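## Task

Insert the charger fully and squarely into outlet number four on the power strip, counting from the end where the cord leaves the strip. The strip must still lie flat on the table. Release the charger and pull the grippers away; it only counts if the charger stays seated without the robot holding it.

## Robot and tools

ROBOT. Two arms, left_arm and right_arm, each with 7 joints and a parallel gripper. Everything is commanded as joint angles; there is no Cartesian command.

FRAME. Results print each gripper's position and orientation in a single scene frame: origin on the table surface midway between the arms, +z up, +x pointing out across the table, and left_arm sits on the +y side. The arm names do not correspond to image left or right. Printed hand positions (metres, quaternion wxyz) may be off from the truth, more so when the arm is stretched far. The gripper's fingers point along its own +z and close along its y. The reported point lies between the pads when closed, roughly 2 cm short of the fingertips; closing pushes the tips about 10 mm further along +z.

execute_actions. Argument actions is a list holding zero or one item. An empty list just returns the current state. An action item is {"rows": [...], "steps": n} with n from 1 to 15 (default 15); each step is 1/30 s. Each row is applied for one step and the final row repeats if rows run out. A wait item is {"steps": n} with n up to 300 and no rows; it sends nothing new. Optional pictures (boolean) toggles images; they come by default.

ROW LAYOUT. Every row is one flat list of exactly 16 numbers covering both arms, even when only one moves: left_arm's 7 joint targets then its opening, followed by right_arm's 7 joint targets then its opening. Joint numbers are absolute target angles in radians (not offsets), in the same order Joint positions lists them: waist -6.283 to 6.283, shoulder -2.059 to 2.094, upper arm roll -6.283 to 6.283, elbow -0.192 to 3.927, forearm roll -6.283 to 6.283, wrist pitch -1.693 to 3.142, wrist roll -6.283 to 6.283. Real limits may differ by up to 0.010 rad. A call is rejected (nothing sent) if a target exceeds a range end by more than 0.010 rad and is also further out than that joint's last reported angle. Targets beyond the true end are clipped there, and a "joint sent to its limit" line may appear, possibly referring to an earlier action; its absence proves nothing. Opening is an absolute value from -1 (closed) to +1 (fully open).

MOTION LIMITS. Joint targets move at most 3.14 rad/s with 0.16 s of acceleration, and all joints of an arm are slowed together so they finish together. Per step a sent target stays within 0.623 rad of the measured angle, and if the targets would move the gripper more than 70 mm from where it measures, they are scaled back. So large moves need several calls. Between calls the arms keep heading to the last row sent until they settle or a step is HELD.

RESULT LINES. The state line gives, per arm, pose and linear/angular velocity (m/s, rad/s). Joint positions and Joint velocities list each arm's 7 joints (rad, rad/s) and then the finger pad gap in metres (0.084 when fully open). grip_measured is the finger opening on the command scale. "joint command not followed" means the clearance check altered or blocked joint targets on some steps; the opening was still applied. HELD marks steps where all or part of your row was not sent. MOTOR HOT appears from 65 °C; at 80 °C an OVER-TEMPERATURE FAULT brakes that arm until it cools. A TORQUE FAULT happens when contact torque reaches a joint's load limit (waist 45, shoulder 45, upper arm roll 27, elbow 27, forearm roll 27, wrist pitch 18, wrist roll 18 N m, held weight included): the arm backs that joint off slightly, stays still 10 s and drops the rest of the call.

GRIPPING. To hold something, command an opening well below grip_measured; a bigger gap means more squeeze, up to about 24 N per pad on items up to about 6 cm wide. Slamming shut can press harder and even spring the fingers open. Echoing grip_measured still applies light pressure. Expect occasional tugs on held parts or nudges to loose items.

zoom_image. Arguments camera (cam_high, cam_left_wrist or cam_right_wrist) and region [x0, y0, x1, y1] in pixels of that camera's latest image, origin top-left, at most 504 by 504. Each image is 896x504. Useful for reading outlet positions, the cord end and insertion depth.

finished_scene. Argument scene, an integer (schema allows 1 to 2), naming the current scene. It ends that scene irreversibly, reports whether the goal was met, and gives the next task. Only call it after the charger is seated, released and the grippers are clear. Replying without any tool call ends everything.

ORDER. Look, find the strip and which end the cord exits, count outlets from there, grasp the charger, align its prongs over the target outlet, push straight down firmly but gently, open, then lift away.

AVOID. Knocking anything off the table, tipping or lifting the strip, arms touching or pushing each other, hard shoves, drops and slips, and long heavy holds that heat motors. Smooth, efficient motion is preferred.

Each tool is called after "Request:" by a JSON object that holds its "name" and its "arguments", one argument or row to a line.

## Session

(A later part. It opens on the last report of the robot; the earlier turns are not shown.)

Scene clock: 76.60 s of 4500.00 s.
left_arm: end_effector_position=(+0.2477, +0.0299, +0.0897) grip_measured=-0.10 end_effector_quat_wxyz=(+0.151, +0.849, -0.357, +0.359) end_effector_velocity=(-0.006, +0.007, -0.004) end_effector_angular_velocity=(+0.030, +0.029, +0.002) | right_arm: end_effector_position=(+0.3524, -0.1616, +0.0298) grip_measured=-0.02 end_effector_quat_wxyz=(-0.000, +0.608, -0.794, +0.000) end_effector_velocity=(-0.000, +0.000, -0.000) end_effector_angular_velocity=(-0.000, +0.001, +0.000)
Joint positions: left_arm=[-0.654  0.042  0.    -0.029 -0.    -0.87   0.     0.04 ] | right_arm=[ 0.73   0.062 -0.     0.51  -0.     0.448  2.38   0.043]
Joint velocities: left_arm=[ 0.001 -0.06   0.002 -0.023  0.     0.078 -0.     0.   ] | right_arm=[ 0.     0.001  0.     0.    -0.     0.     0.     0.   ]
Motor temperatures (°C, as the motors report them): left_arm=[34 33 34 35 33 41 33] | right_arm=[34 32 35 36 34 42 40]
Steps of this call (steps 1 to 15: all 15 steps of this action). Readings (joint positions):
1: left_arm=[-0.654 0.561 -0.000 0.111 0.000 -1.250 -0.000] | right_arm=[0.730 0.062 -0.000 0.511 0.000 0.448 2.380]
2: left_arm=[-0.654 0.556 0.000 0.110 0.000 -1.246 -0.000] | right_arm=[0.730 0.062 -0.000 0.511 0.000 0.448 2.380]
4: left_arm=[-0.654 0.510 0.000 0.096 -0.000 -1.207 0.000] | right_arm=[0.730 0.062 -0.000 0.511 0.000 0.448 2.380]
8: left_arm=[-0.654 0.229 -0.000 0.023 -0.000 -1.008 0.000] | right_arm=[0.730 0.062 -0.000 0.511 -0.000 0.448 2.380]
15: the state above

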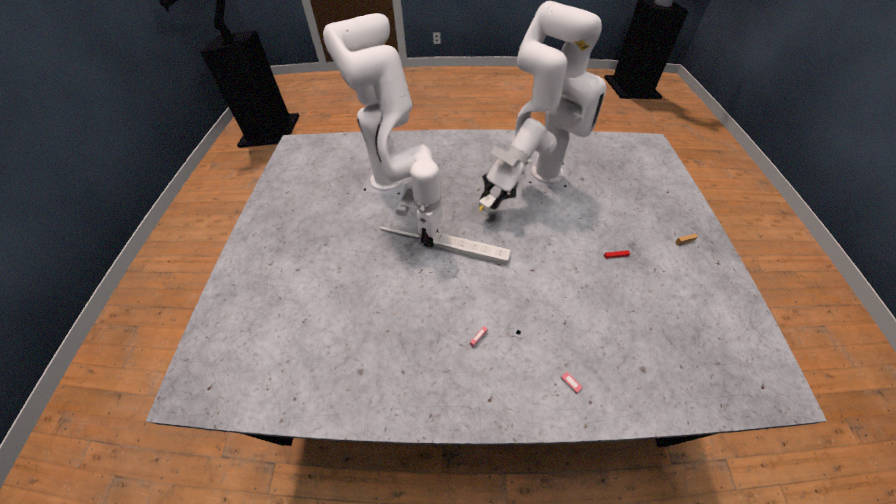

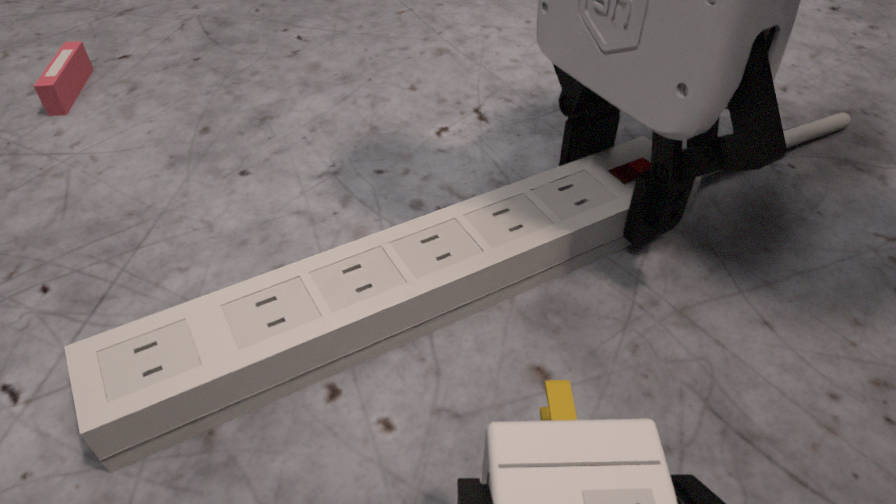

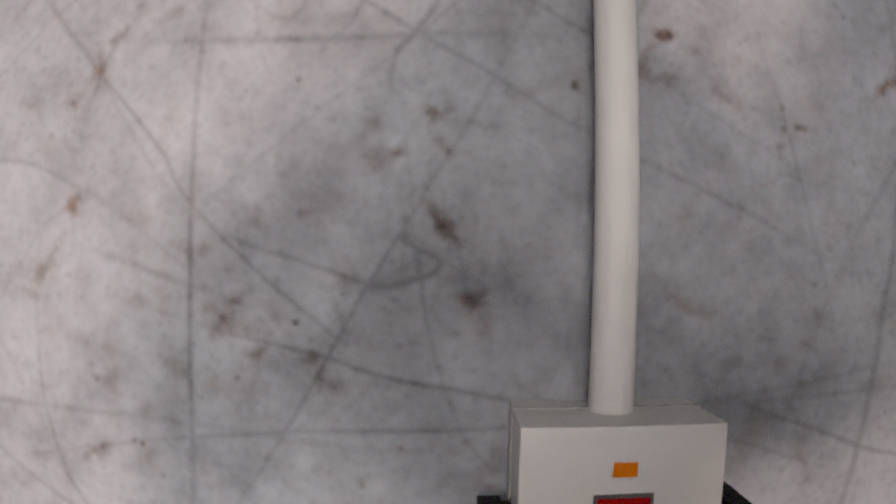

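Request:
{"name": "execute_actions", "arguments": {
  "actions": [
    {"rows":[[-0.2,-0.2,0,0.7,0,0.6,0,-1,0.73,0.062,0,0.51,0,0.448,2.38,-1]]}
  ],
  "pictures": false
}}

Request:
{"name": "execute_actions", "arguments": {
  "actions": [
    {"rows":[[-0.2,-0.2,0,0.7,0,0.6,0,-1,0.91,0.09,0,0.556,0,0.466,2.68,-1]]}
  ],
  "pictures": false
}}

Request:
{"name": "execute_actions", "arguments": {
  "actions": [
    {"rows":[[-0.2,0.3,0,1.4,0,1.7,0,-1,1.091,0.129,0,0.603,0,0.474,2.978,-1]]}
  ],
  "pictures": false
}}

Request:
{"name": "execute_actions", "arguments": {
  "actions": [
    {"rows":[[-0.358,0.603,0,1.524,0,1.692,0,-1,1.091,0.129,0,0.603,0,0.474,2.978,-1]]}
  ],
  "pictures": false
}}

Request:
{"name": "execute_actions", "arguments": {
  "actions": [
    {"steps":20}
  ]
}}

Request:
{"name": "zoom_image", "arguments": {
  "camera": "cam_high",
  "region": [430,170,610,290]
}}

Scene clock: 88.83 s of 4500.00 s.
left_arm: end_effector_position=(+0.4012, +0.0231, +0.1760) grip_measured=-0.10 end_effector_quat_wxyz=(+0.120, +0.868, -0.256, +0.409) end_effector_velocity=(+0.311, +0.075, +0.204) end_effector_angular_velocity=(+0.044, +0.068, +0.488) | right_arm: end_effector_position=(+0.3522, -0.1617, +0.0296) grip_measured=-0.02 end_effector_quat_wxyz=(-0.000, +0.608, -0.794, +0.000) end_effector_velocity=(+0.000, +0.001, +0.000) end_effector_angular_velocity=(+0.001, -0.001, +0.000)
Joint positions: left_arm=[-0.431 -0.08  -0.     0.317  0.    -0.483  0.     0.04 ] | right_arm=[ 0.73   0.062 -0.     0.51  -0.     0.448  2.38   0.043]
Joint velocities: left_arm=[ 0.489 -0.253 -0.001  0.809  0.     1.143  0.     0.   ] | right_arm=[ 0.    -0.001  0.001  0.     0.     0.     0.001  0.   ]
Motor temperatures (°C, as the motors report them): left_arm=[34 33 34 35 33 41 33] | right_arm=[34 32 35 34 34 41 40]
Steps of this call (steps 1 to 15: the robot went on to your last target; steps 16 to 90: nothing new was sent; then 8.73 s passed at rest; steps 91 to 105: all 15 steps of this action). Readings (joint positions):
91: left_arm=[-0.654 0.035 -0.000 -0.030 0.000 -0.865 0.000] | right_arm=[0.730 0.062 -0.000 0.510 -0.000 0.448 2.380]
92: left_arm=[-0.651 0.033 -0.000 -0.026 0.000 -0.859 0.000] | right_arm=[0.730 0.062 -0.000 0.510 -0.000 0.448 2.380]
94: left_arm=[-0.620 0.018 -0.001 0.013 0.001 -0.814 0.000] | right_arm=[0.730 0.062 -0.000 0.510 -0.000 0.448 2.380]
98: left_arm=[-0.544 -0.022 0.000 0.130 -0.000 -0.705 -0.000] | right_arm=[0.730 0.062 -0.000 0.510 -0.000 0.448 2.380]
105: the state above

Scene clock: 89.33 s of 4500.00 s.
left_arm: end_effector_position=(+0.4430, +0.1203, +0.1991) grip_measured=-0.10 end_effector_quat_wxyz=(+0.032, +0.968, -0.171, +0.180) end_effector_velocity=(-0.163, +0.114, -0.094) end_effector_angular_velocity=(+0.353, +0.962, +0.108) | right_arm: end_effector_position=(+0.3220, -0.1021, +0.0302) grip_measured=-0.02 end_effector_quat_wxyz=(-0.002, -0.560, +0.829, -0.000) end_effector_velocity=(+0.004, -0.000, +0.001) end_effector_angular_velocity=(+0.002, -0.004, -0.039)
Joint positions: left_arm=[-0.208 -0.196  0.001  0.685 -0.     0.513 -0.     0.04 ] | right_arm=[ 0.909  0.091 -0.     0.553  0.     0.467  2.677  0.043]
Joint velocities: left_arm=[ 0.119 -0.053 -0.011  0.176  0.001  1.254  0.     0.   ] | right_arm=[ 0.006  0.001 -0.013  0.006  0.     0.001  0.032 -0.   ]
Motor temperatures (°C, as the motors report them): left_arm=[34 33 34 35 33 41 33] | right_arm=[34 32 35 34 34 41 40]
Steps of this call (steps 1 to 15: all 15 steps of this action). Readings (joint positions):
1: left_arm=[-0.415 -0.089 -0.000 0.344 0.000 -0.444 0.000] | right_arm=[0.730 0.062 -0.000 0.510 -0.000 0.448 2.380]
2: left_arm=[-0.398 -0.097 -0.000 0.372 0.000 -0.401 0.000] | right_arm=[0.733 0.062 -0.001 0.511 -0.000 0.449 2.386]
4: left_arm=[-0.364 -0.115 -0.000 0.428 0.000 -0.304 0.000] | right_arm=[0.759 0.066 -0.005 0.517 -0.000 0.452 2.437]
8: left_arm=[-0.292 -0.153 -0.000 0.549 0.000 -0.035 0.000] | right_arm=[0.877 0.086 0.005 0.545 -0.000 0.463 2.620]
15: the state above

Scene clock: 89.83 s of 4500.00 s.
left_arm: end_effector_position=(+0.4049, +0.1373, +0.1835) grip_measured=-0.10 end_effector_quat_wxyz=(-0.039, +0.959, -0.166, -0.227) end_effector_velocity=(-0.343, +0.121, +0.100) end_effector_angular_velocity=(+0.555, +1.563, -0.001) | right_arm: end_effector_position=(+0.2824, -0.0439, +0.0301) grip_measured=-0.02 end_effector_quat_wxyz=(+0.000, -0.510, +0.860, -0.000) end_effector_velocity=(+0.000, +0.001, -0.000) end_effector_angular_velocity=(-0.001, +0.000, -0.031)
Joint positions: left_arm=[-0.2    0.287 -0.     1.373 -0.     1.551 -0.     0.04 ] | right_arm=[ 1.089  0.128 -0.001  0.603  0.     0.474  2.975  0.043]
Joint velocities: left_arm=[ 0.     0.194 -0.001  0.347 -0.001  1.811 -0.    -0.   ] | right_arm=[ 0.008  0.002 -0.007  0.002  0.001  0.002  0.031 -0.   ]
Motor temperatures (°C, as the motors report them): left_arm=[34 33 34 35 33 41 33] | right_arm=[34 32 35 34 34 41 40]
Steps of this call (steps 1 to 15: all 15 steps of this action). Readings (joint positions):
1: left_arm=[-0.205 -0.197 0.001 0.690 -0.000 0.547 -0.000] | right_arm=[0.909 0.091 -0.001 0.554 0.000 0.467 2.679]
2: left_arm=[-0.203 -0.194 0.000 0.697 -0.000 0.573 -0.000] | right_arm=[0.911 0.091 -0.001 0.554 0.000 0.467 2.685]
4: left_arm=[-0.202 -0.156 -0.001 0.750 0.000 0.642 -0.000] | right_arm=[0.939 0.098 -0.005 0.562 0.000 0.468 2.736]
8: left_arm=[-0.201 0.073 -0.001 1.051 0.000 0.940 0.000] | right_arm=[1.058 0.122 0.004 0.595 -0.000 0.472 2.918]
15: the state above

Scene clock: 90.33 s of 4500.00 s.
left_arm: end_effector_position=(+0.3601, +0.0858, +0.1009) grip_measured=-0.10 end_effector_quat_wxyz=(-0.092, +0.898, -0.229, -0.364) end_effector_velocity=(+0.025, +0.001, +0.004) end_effector_angular_velocity=(+0.006, -0.044, +0.015) | right_arm: end_effector_position=(+0.2815, -0.0431, +0.0300) grip_measured=-0.02 end_effector_quat_wxyz=(+0.000, -0.510, +0.860, +0.000) end_effector_velocity=(-0.000, +0.000, +0.000) end_effector_angular_velocity=(+0.000, +0.000, +0.002)
Joint positions: left_arm=[-0.356  0.598 -0.001  1.52  -0.     1.691  0.     0.04 ] | right_arm=[ 1.091  0.129 -0.     0.603  0.     0.474  2.978  0.043]
Joint velocities: left_arm=[-0.014  0.031  0.039  0.078  0.005  0.011 -0.    -0.   ] | right_arm=[ 0.    -0.     0.    -0.    -0.     0.    -0.001 -0.   ]
Motor temperatures (°C, as the motors report them): left_arm=[34 33 34 35 33 41 33] | right_arm=[34 32 35 34 34 41 40]
Steps of this call (steps 1 to 15: all 15 steps of this action). Readings (joint positions):
1: left_arm=[-0.200 0.292 -0.000 1.383 -0.000 1.604 -0.000] | right_arm=[1.089 0.128 -0.001 0.603 0.000 0.474 2.976]
2: left_arm=[-0.203 0.297 0.001 1.390 0.000 1.640 -0.000] | right_arm=[1.089 0.129 -0.001 0.603 0.000 0.474 2.977]
4: left_arm=[-0.226 0.338 0.005 1.418 0.001 1.667 -0.000] | right_arm=[1.090 0.129 -0.001 0.603 0.000 0.474 2.977]
8: left_arm=[-0.301 0.488 -0.003 1.471 -0.000 1.676 0.000] | right_arm=[1.090 0.129 -0.001 0.603 0.000 0.474 2.978]
15: the state above

Scene clock: 91.00 s of 4500.00 s.
left_arm: end_effector_position=(+0.3603, +0.0851, +0.0998) grip_measured=-0.10 end_effector_quat_wxyz=(-0.093, +0.898, -0.229, -0.364) end_effector_velocity=(-0.000, -0.000, -0.000) end_effector_angular_velocity=(+0.000, +0.000, -0.001) | right_arm: end_effector_position=(+0.2815, -0.0431, +0.0300) grip_measured=-0.02 end_effector_quat_wxyz=(+0.000, -0.510, +0.860, +0.000) end_effector_velocity=(+0.000, -0.001, -0.000) end_effector_angular_velocity=(-0.001, +0.001, -0.001)
Joint positions: left_arm=[-0.358  0.603  0.     1.524  0.     1.692 -0.     0.04 ] | right_arm=[ 1.091  0.129 -0.     0.603 -0.     0.474  2.978  0.043]
Joint velocities: left_arm=[-0.  0. -0. -0.  0. -0.  0. -0.] | right_arm=[-0.001 -0.    -0.    -0.001 -0.     0.    -0.     0.   ]
Motor temperatures (°C, as the motors report them): left_arm=[34 33 34 35 33 41 33] | right_arm=[34 32 35 34 34 41 40]
Steps of this call (steps 1 to 15: the robot went on to your last target; steps 16 to 20: nothing new was sent). Readings (joint positions):
1: left_arm=[-0.356 0.599 0.000 1.522 0.000 1.691 -0.000] | right_arm=[1.091 0.129 -0.000 0.603 0.000 0.474 2.978]
2: left_arm=[-0.356 0.599 0.001 1.524 0.000 1.692 -0.000] | right_arm=[1.091 0.129 -0.000 0.603 0.000 0.474 2.978]
4: left_arm=[-0.356 0.600 0.001 1.525 0.000 1.692 -0.000] | right_arm=[1.091 0.129 -0.000 0.603 0.000 0.474 2.978]
8: left_arm=[-0.357 0.602 0.000 1.524 0.000 1.692 -0.000] | right_arm=[1.091 0.129 -0.000 0.603 0.000 0.474 2.978]
20: the state above
All arms were judged still, so your last target was given up. Only a new action makes them travel on or press farther. Fingers that are still opening or closing keep moving.

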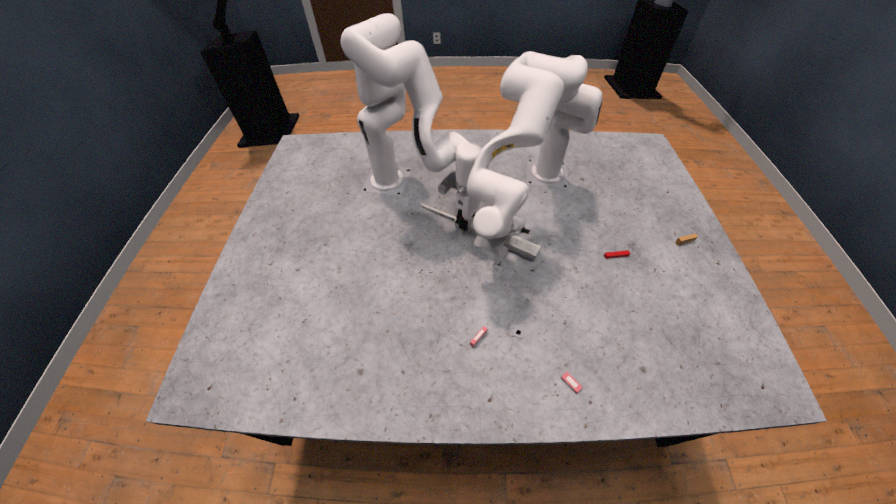

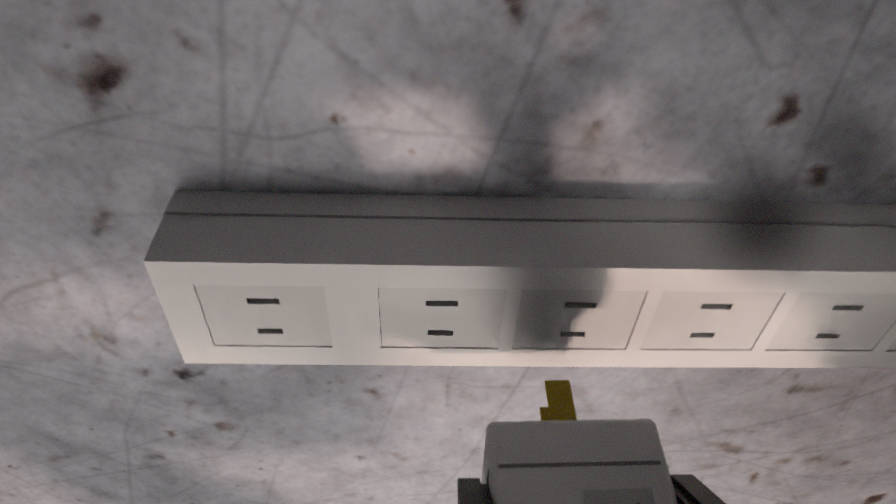

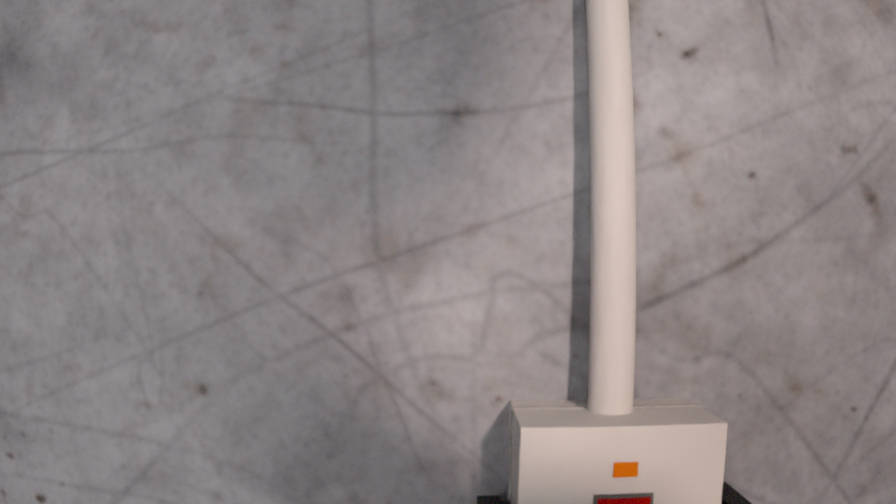

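Region (430, 170, 610, 290) of cam_high's 896x504 image, scaled by 2.800, with more detail than that image has.

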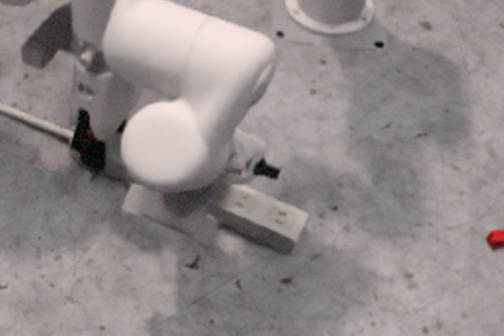

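Request:
{"name": "execute_actions", "arguments": {
  "actions": [
    {"rows":[[-0.358,0.624,0,1.515,0,1.662,0,-1,1.095,0.152,0,0.6355,0,0.484,2.957,-1]]}
  ]
}}

Request:
{"name": "zoom_image", "arguments": {
  "camera": "cam_left_wrist",
  "region": [400,270,750,500]
}}

Scene clock: 106.00 s of 4500.00 s.
left_arm: end_effector_position=(+0.3603, +0.0851, +0.0860) grip_measured=-0.10 end_effector_quat_wxyz=(-0.093, +0.898, -0.229, -0.364) end_effector_velocity=(-0.001, +0.001, -0.002) end_effector_angular_velocity=(+0.003, +0.004, +0.000) | right_arm: end_effector_position=(+0.2855, -0.0351, +0.0300) grip_measured=-0.02 end_effector_quat_wxyz=(-0.000, -0.521, +0.854, -0.000) end_effector_velocity=(+0.001, +0.000, +0.000) end_effector_angular_velocity=(+0.001, -0.001, +0.001)
Joint positions: left_arm=[-0.358  0.624 -0.     1.515  0.     1.662 -0.     0.04 ] | right_arm=[1.095 0.152 0.    0.635 0.    0.484 2.957 0.043]
Joint velocities: left_arm=[ 0.     0.002  0.    -0.004  0.    -0.002 -0.    -0.   ] | right_arm=[-0.001 -0.    -0.001  0.001 -0.    -0.    -0.002 -0.   ]
Motor temperatures (°C, as the motors report them): left_arm=[34 34 34 37 33 41 33] | right_arm=[34 32 35 34 34 41 40]
Steps of this call (steps 1 to 90: nothing new was sent; then 11.50 s passed at rest; steps 91 to 105: all 15 steps of this action). Readings (joint positions):
91: left_arm=[-0.358 0.603 -0.000 1.524 -0.000 1.692 -0.000] | right_arm=[1.091 0.129 -0.000 0.603 0.000 0.474 2.978]
92: left_arm=[-0.358 0.605 -0.000 1.524 0.000 1.688 -0.000] | right_arm=[1.091 0.131 -0.000 0.606 0.000 0.476 2.975]
94: left_arm=[-0.358 0.613 -0.000 1.520 0.000 1.675 -0.000] | right_arm=[1.093 0.141 -0.000 0.620 -0.000 0.480 2.967]
98: left_arm=[-0.358 0.624 0.000 1.514 -0.000 1.665 0.000] | right_arm=[1.095 0.150 0.000 0.633 -0.000 0.483 2.959]
105: the state above

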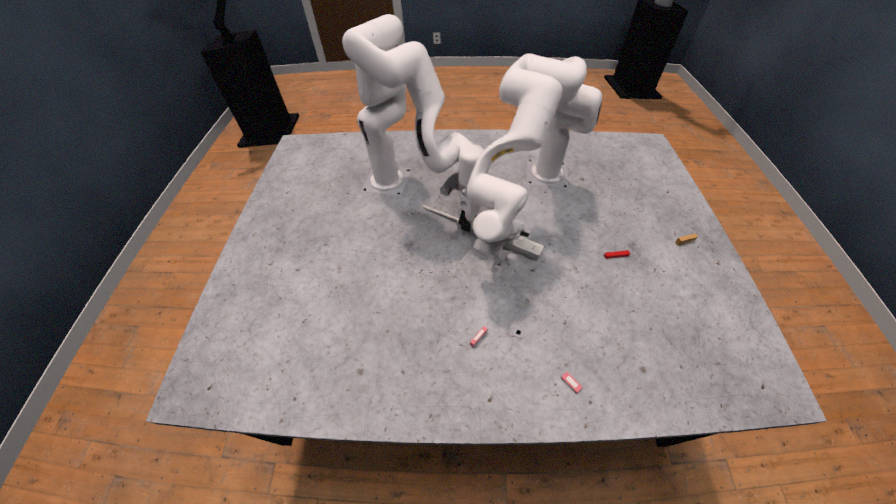

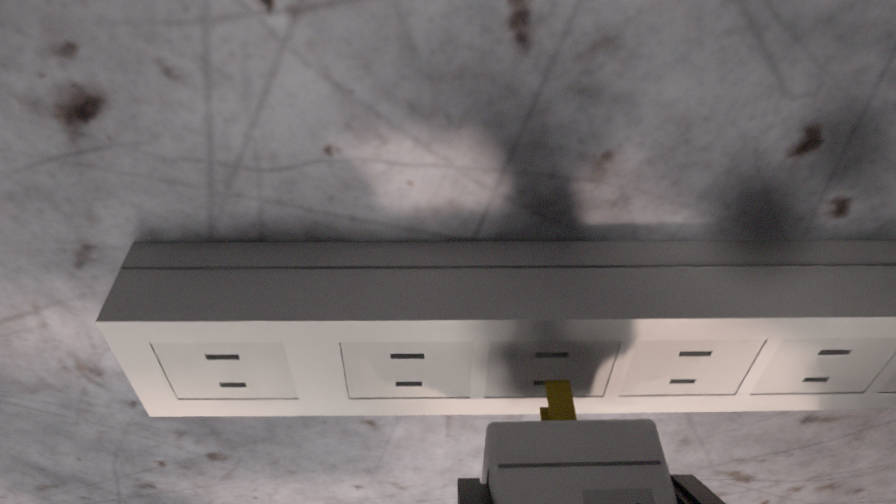

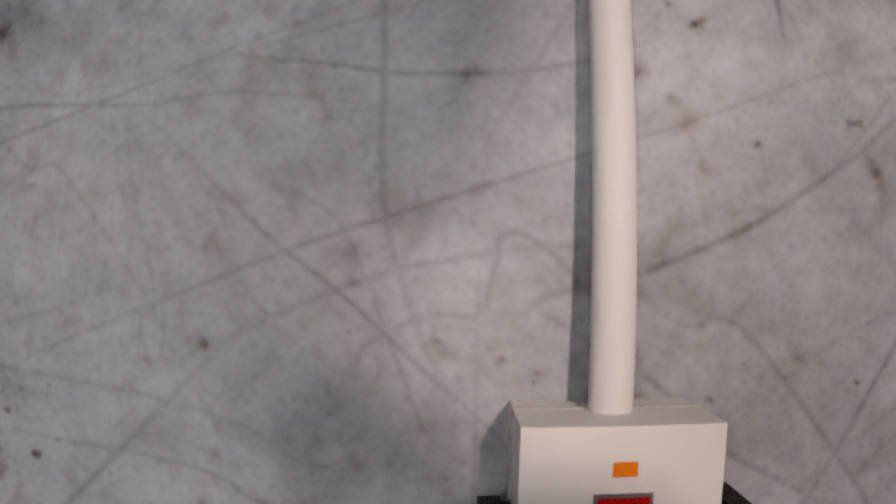

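Region (400, 270, 750, 500) of cam_left_wrist's 896x504 image, scaled by 1.440, with more detail than that image has; it fills the top 331 rows of this view, and the rest is white.

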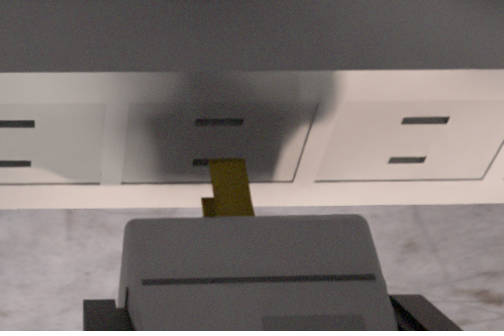

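Request:
{"name": "execute_actions", "arguments": {
  "actions": [
    {"rows":[[-0.357,0.633,0,1.511,0,1.649,0,-1,1.095,0.152,0,0.6355,0,0.484,2.957,-1]]}
  ]
}}

Request:
{"name": "zoom_image", "arguments": {
  "camera": "cam_left_wrist",
  "region": [480,330,640,450]
}}

Scene clock: 114.20 s of 4500.00 s.
left_arm: end_effector_position=(+0.3602, +0.0856, +0.0803) grip_measured=-0.10 end_effector_quat_wxyz=(-0.093, +0.898, -0.229, -0.364) end_effector_velocity=(-0.000, +0.000, -0.000) end_effector_angular_velocity=(+0.000, -0.000, +0.000) | right_arm: end_effector_position=(+0.2856, -0.0351, +0.0299) grip_measured=-0.02 end_effector_quat_wxyz=(-0.000, -0.521, +0.854, -0.000) end_effector_velocity=(-0.000, -0.000, -0.000) end_effector_angular_velocity=(-0.000, +0.000, -0.001)
Joint positions: left_arm=[-0.357  0.632 -0.     1.511 -0.     1.65   0.     0.04 ] | right_arm=[1.095 0.152 0.    0.636 0.    0.484 2.957 0.043]
Joint velocities: left_arm=[ 0.     0.     0.    -0.001 -0.    -0.001  0.     0.   ] | right_arm=[-0.  0.  0. -0.  0.  0.  0. -0.]
Motor temperatures (°C, as the motors report them): left_arm=[34 34 34 37 33 41 33] | right_arm=[34 32 35 34 34 41 40]
Steps of this call (steps 1 to 15: the robot went on to your last target; steps 16 to 90: nothing new was sent; then 4.70 s passed at rest; steps 91 to 105: all 15 steps of this action). Readings (joint positions):
91: left_arm=[-0.358 0.624 -0.000 1.515 -0.000 1.662 -0.000] | right_arm=[1.095 0.152 0.000 0.636 0.000 0.484 2.957]
92: left_arm=[-0.358 0.625 -0.000 1.515 -0.000 1.660 -0.000] | right_arm=[1.095 0.152 0.000 0.636 0.000 0.484 2.957]
94: left_arm=[-0.357 0.629 -0.000 1.513 -0.000 1.655 0.000] | right_arm=[1.095 0.152 0.000 0.636 0.000 0.484 2.957]
98: left_arm=[-0.357 0.632 0.000 1.512 -0.000 1.651 0.000] | right_arm=[1.095 0.152 0.000 0.636 0.000 0.484 2.957]
105: the state above

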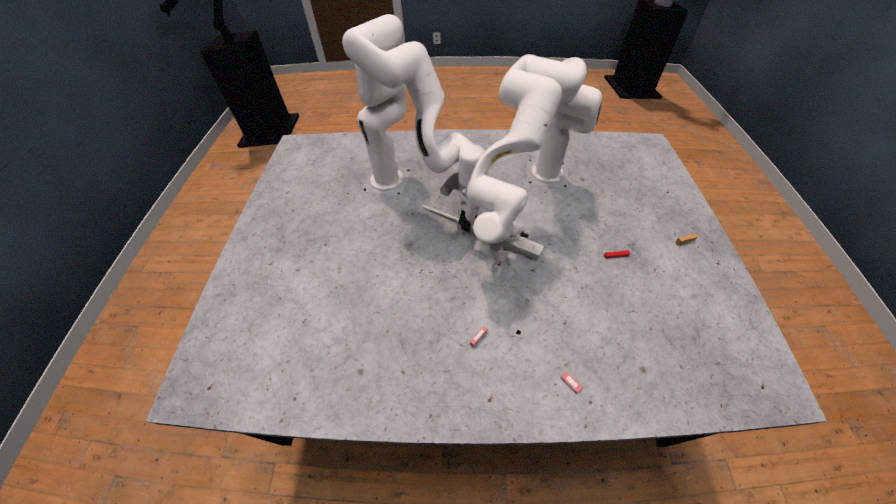

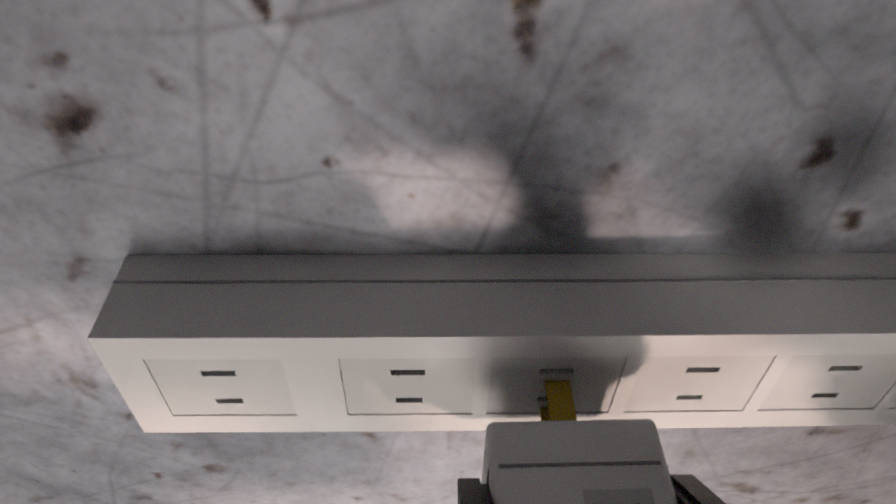

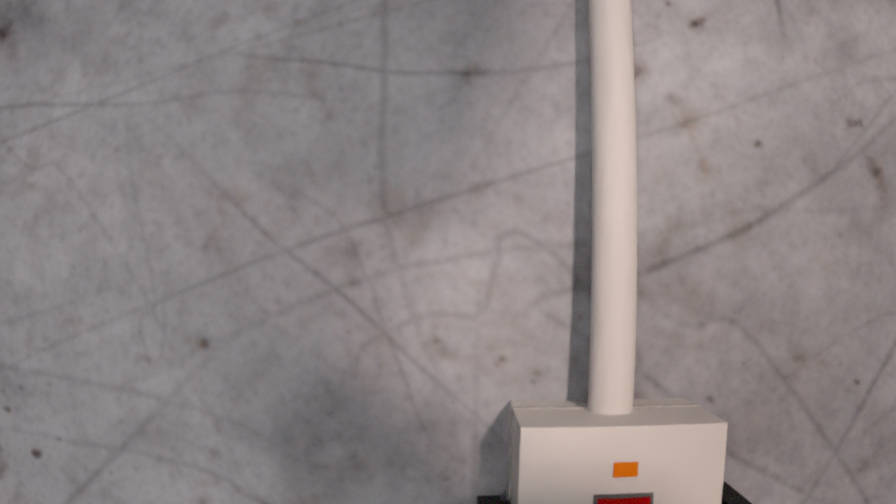

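Region (480, 330, 640, 450) of cam_left_wrist's 896x504 image, scaled by 3.150, with more detail than that image has; it fills the top 378 rows of this view, and the rest is white.

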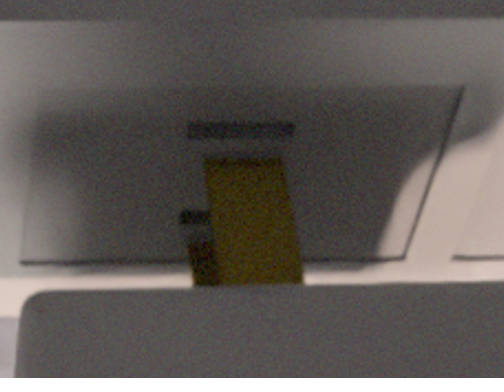

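Request:
{"name": "execute_actions", "arguments": {
  "actions": [
    {"rows":[[-0.3565,0.639,0,1.5083,0,1.6404,0,-1,1.095,0.152,0,0.6355,0,0.484,2.957,-1]]}
  ]
}}

Request:
{"name": "zoom_image", "arguments": {
  "camera": "cam_left_wrist",
  "region": [480,330,640,450]
}}

Scene clock: 119.73 s of 4500.00 s.
left_arm: end_effector_position=(+0.3599, +0.0860, +0.0789) grip_measured=-0.10 end_effector_quat_wxyz=(-0.093, +0.898, -0.228, -0.365) end_effector_velocity=(-0.001, +0.000, -0.000) end_effector_angular_velocity=(-0.002, -0.003, -0.000) | right_arm: end_effector_position=(+0.2856, -0.0351, +0.0299) grip_measured=-0.02 end_effector_quat_wxyz=(-0.000, -0.521, +0.854, -0.000) end_effector_velocity=(+0.000, -0.000, -0.000) end_effector_angular_velocity=(-0.000, +0.000, -0.002)
Joint positions: left_arm=[-0.356  0.635  0.     1.51   0.     1.649 -0.     0.04 ] | right_arm=[ 1.095  0.152  0.     0.635 -0.     0.484  2.957  0.043]
Joint velocities: left_arm=[ 0.    -0.004 -0.    -0.007 -0.    -0.006 -0.    -0.   ] | right_arm=[-0.     0.    -0.    -0.     0.    -0.     0.001 -0.   ]
Motor temperatures (°C, as the motors report them): left_arm=[34 34 34 37 33 41 33] | right_arm=[34 32 35 34 34 41 40]
Steps of this call (steps 1 to 15: the robot went on to your last target; steps 16 to 90: nothing new was sent; then 2.03 s passed at rest; steps 91 to 105: all 15 steps of this action). Readings (joint positions):
91: left_arm=[-0.357 0.633 -0.000 1.511 -0.000 1.649 -0.000] | right_arm=[1.095 0.152 0.000 0.636 -0.000 0.484 2.957]
92: left_arm=[-0.357 0.633 -0.000 1.511 0.000 1.648 -0.000] | right_arm=[1.095 0.152 0.000 0.636 0.000 0.484 2.957]
94: left_arm=[-0.357 0.634 0.000 1.511 -0.000 1.648 -0.000] | right_arm=[1.095 0.152 -0.000 0.636 0.000 0.484 2.957]
98: left_arm=[-0.357 0.635 0.000 1.512 0.000 1.649 -0.000] | right_arm=[1.095 0.152 0.000 0.636 -0.000 0.484 2.957]
105: the state above

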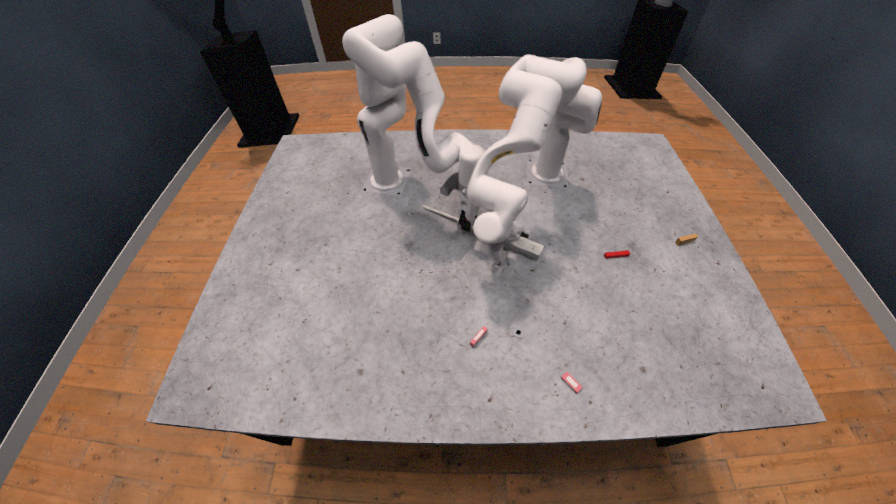

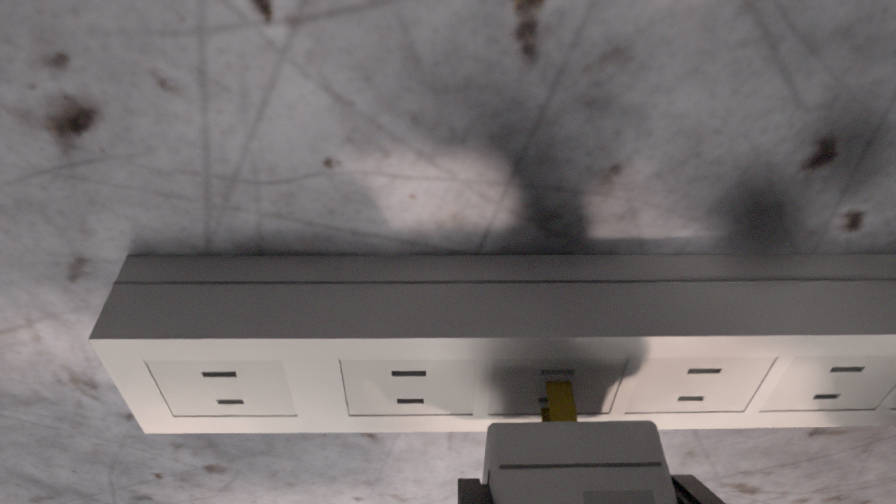

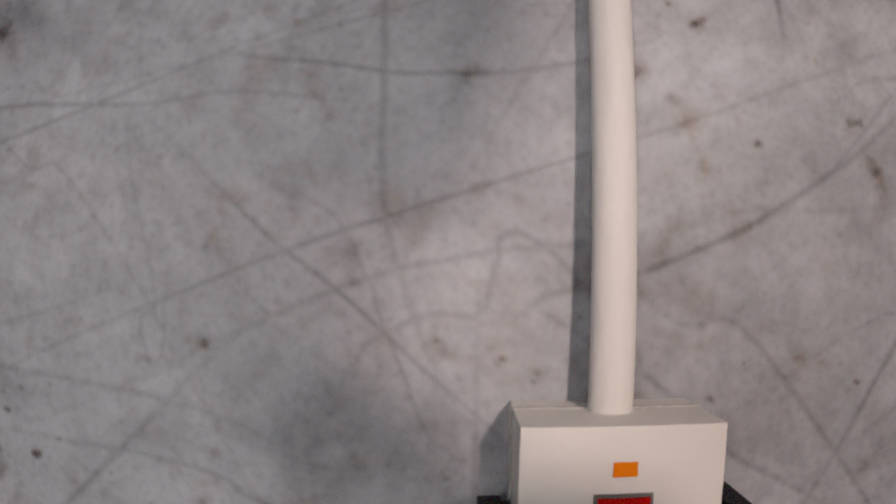

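Region (480, 330, 640, 450) of cam_left_wrist's 896x504 image, scaled by 3.150, with more detail than that image has; it fills the top 378 rows of this view, and the rest is white.

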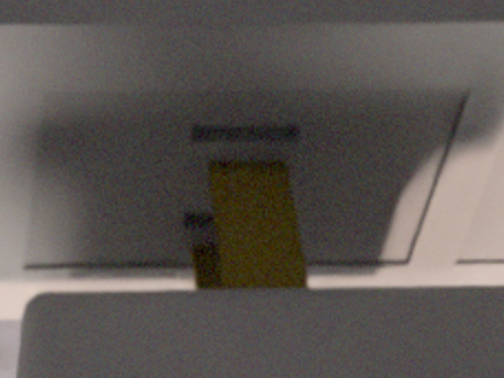

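Request:
{"name": "execute_actions", "arguments": {
  "actions": [
    {"rows":[[-0.3565,0.6315,0,1.5117,0,1.651,0,-1,1.095,0.152,0,0.6355,0,0.484,2.957,-1]],"steps":8}
  ],
  "pictures": false
}}

Request:
{"name": "execute_actions", "arguments": {
  "actions": [
    {"rows":[[-0.3555,0.6458,0,1.5355,0,1.6605,0,-1,1.095,0.152,0,0.6355,0,0.484,2.957,-1]]}
  ],
  "pictures": false
}}

Request:
{"name": "execute_actions", "arguments": {
  "actions": [
    {"rows":[[-0.3555,0.6515,0,1.5335,0,1.6528,0,-1,1.095,0.152,0,0.6355,0,0.484,2.957,-1]]}
  ]
}}

Request:
{"name": "zoom_image", "arguments": {
  "camera": "cam_left_wrist",
  "region": [480,330,640,450]
}}

Scene clock: 125.67 s of 4500.00 s.
left_arm: end_effector_position=(+0.3598, +0.0860, +0.0795) grip_measured=-0.10 end_effector_quat_wxyz=(-0.093, +0.898, -0.228, -0.365) end_effector_velocity=(-0.000, -0.000, +0.000) end_effector_angular_velocity=(+0.002, +0.003, -0.000) | right_arm: end_effector_position=(+0.2856, -0.0351, +0.0299) grip_measured=-0.02 end_effector_quat_wxyz=(-0.000, -0.521, +0.854, -0.000) end_effector_velocity=(-0.000, +0.000, +0.000) end_effector_angular_velocity=(+0.000, -0.000, +0.001)
Joint positions: left_arm=[-0.357  0.633  0.     1.509  0.     1.649  0.     0.04 ] | right_arm=[1.095 0.152 0.    0.635 0.    0.484 2.957 0.043]
Joint velocities: left_arm=[-0.     0.003 -0.     0.004  0.     0.005 -0.    -0.   ] | right_arm=[ 0.001 -0.     0.     0.     0.    -0.    -0.001 -0.   ]
Motor temperatures (°C, as the motors report them): left_arm=[34 34 34 36 33 42 33] | right_arm=[34 32 35 34 34 41 40]
Steps of this call (steps 1 to 15: the robot went on to your last target; steps 16 to 90: nothing new was sent; then 2.67 s passed at rest; steps 91 to 98: all 8 steps of this action). Readings (joint positions):
91: left_arm=[-0.356 0.633 0.000 1.508 0.000 1.647 -0.000] | right_arm=[1.095 0.152 0.000 0.635 0.000 0.484 2.957]
92: left_arm=[-0.356 0.633 0.000 1.508 0.000 1.647 -0.000] | right_arm=[1.095 0.152 0.000 0.635 -0.000 0.484 2.957]
94: left_arm=[-0.357 0.632 0.000 1.509 0.000 1.648 -0.000] | right_arm=[1.095 0.152 0.000 0.635 -0.000 0.484 2.957]
98: the state above

Scene clock: 126.17 s of 4500.00 s.
left_arm: end_effector_position=(+0.3632, +0.0844, +0.0798) grip_measured=-0.10 end_effector_quat_wxyz=(-0.093, +0.897, -0.228, -0.367) end_effector_velocity=(+0.009, -0.004, +0.001) end_effector_angular_velocity=(-0.016, -0.031, +0.001) | right_arm: end_effector_position=(+0.2856, -0.0351, +0.0299) grip_measured=-0.02 end_effector_quat_wxyz=(-0.000, -0.521, +0.854, -0.000) end_effector_velocity=(-0.000, +0.000, +0.000) end_effector_angular_velocity=(+0.001, -0.000, +0.002)
Joint positions: left_arm=[-0.356  0.647 -0.     1.534 -0.     1.662  0.     0.04 ] | right_arm=[ 1.095  0.152 -0.     0.636 -0.     0.484  2.957  0.043]
Joint velocities: left_arm=[ 0.    -0.003  0.001  0.01   0.    -0.022 -0.     0.   ] | right_arm=[ 0.001 -0.001 -0.     0.     0.     0.    -0.001 -0.   ]
Motor temperatures (°C, as the motors report them): left_arm=[34 34 34 36 33 42 33] | right_arm=[34 32 35 34 34 41 40]
Steps of this call (steps 1 to 15: all 15 steps of this action). Readings (joint positions):
1: left_arm=[-0.356 0.633 0.000 1.510 0.000 1.649 -0.000] | right_arm=[1.095 0.152 0.000 0.635 0.000 0.484 2.957]
2: left_arm=[-0.356 0.635 -0.000 1.512 0.000 1.651 -0.000] | right_arm=[1.095 0.152 -0.000 0.636 0.000 0.484 2.957]
4: left_arm=[-0.356 0.641 -0.000 1.521 -0.000 1.658 0.000] | right_arm=[1.095 0.152 -0.000 0.636 0.000 0.484 2.957]
8: left_arm=[-0.356 0.647 -0.000 1.529 -0.000 1.664 0.000] | right_arm=[1.095 0.152 -0.000 0.636 0.000 0.484 2.957]
15: the state above

Scene clock: 126.67 s of 4500.00 s.
left_arm: end_effector_position=(+0.3645, +0.0841, +0.0766) grip_measured=-0.10 end_effector_quat_wxyz=(-0.093, +0.898, -0.228, -0.364) end_effector_velocity=(-0.001, +0.001, +0.002) end_effector_angular_velocity=(+0.002, +0.004, -0.000) | right_arm: end_effector_position=(+0.2858, -0.0351, +0.0299) grip_measured=-0.02 end_effector_quat_wxyz=(-0.000, -0.520, +0.854, -0.000) end_effector_velocity=(-0.000, -0.000, -0.000) end_effector_angular_velocity=(-0.000, +0.000, +0.001)
Joint positions: left_arm=[-0.355  0.652  0.     1.534  0.     1.652 -0.     0.04 ] | right_arm=[ 1.095  0.152 -0.     0.636 -0.     0.484  2.957  0.043]
Joint velocities: left_arm=[-0.    -0.002  0.    -0.     0.     0.007  0.     0.   ] | right_arm=[ 0.    -0.     0.    -0.001  0.     0.    -0.    -0.   ]
Motor temperatures (°C, as the motors report them): left_arm=[34 34 34 36 33 42 33] | right_arm=[34 32 35 34 34 41 40]
Steps of this call (steps 1 to 15: all 15 steps of this action). Readings (joint positions):
1: left_arm=[-0.356 0.647 -0.000 1.534 -0.000 1.661 0.000] | right_arm=[1.095 0.152 -0.000 0.636 -0.000 0.484 2.957]
2: left_arm=[-0.356 0.648 -0.000 1.535 0.000 1.658 -0.000] | right_arm=[1.095 0.152 -0.000 0.636 -0.000 0.484 2.957]
4: left_arm=[-0.355 0.653 0.000 1.533 0.000 1.650 -0.000] | right_arm=[1.095 0.152 -0.000 0.636 0.000 0.484 2.957]
8: left_arm=[-0.355 0.655 0.000 1.533 0.000 1.649 -0.000] | right_arm=[1.095 0.152 -0.000 0.636 -0.000 0.484 2.957]
15: the state above

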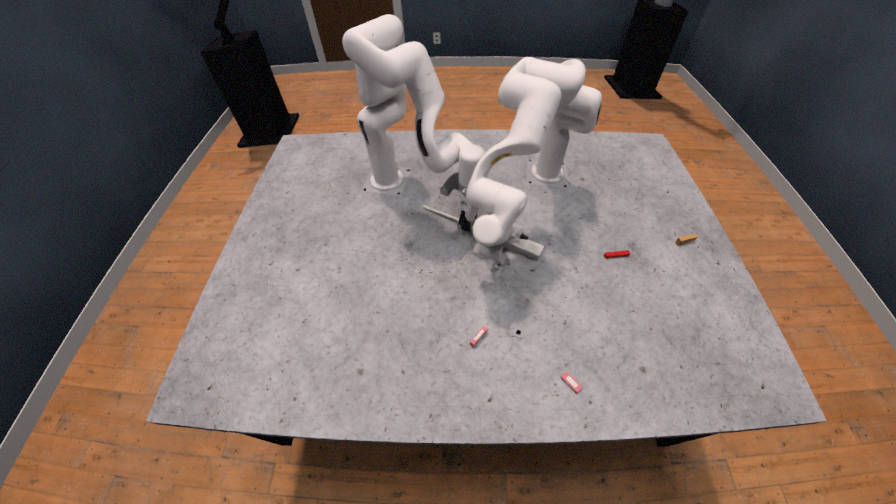

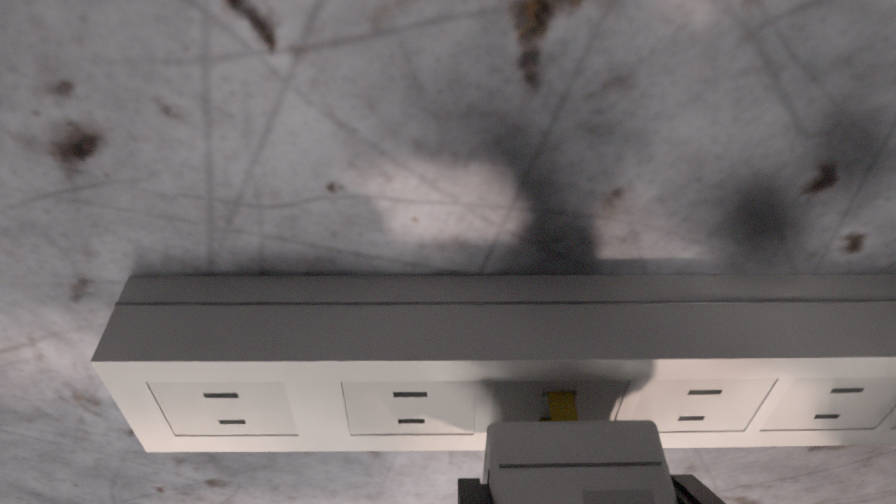

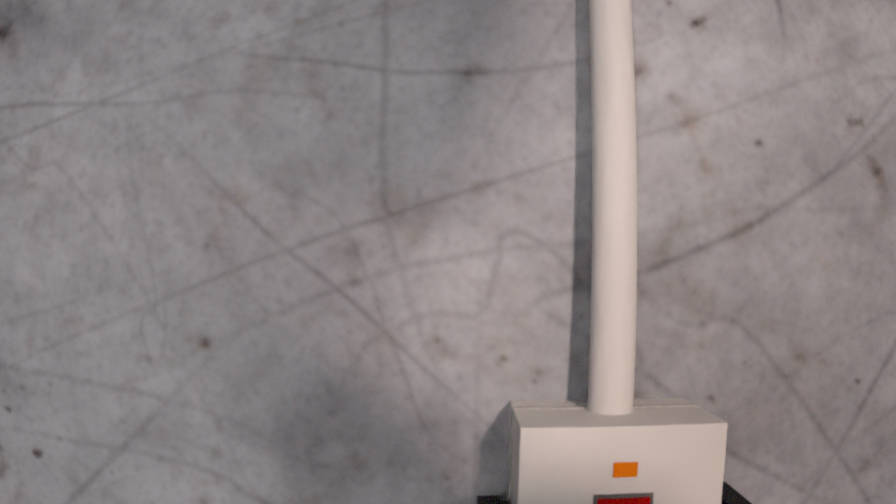

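Region (480, 330, 640, 450) of cam_left_wrist's 896x504 image, scaled by 3.150, with more detail than that image has; it fills the top 378 rows of this view, and the rest is white.

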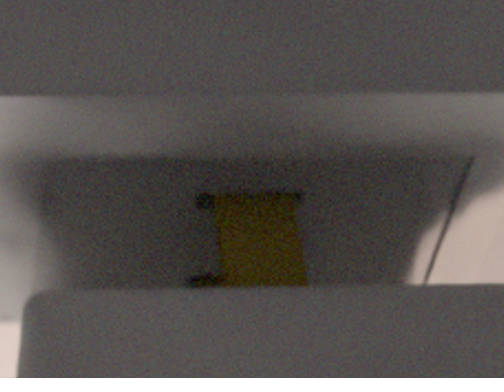

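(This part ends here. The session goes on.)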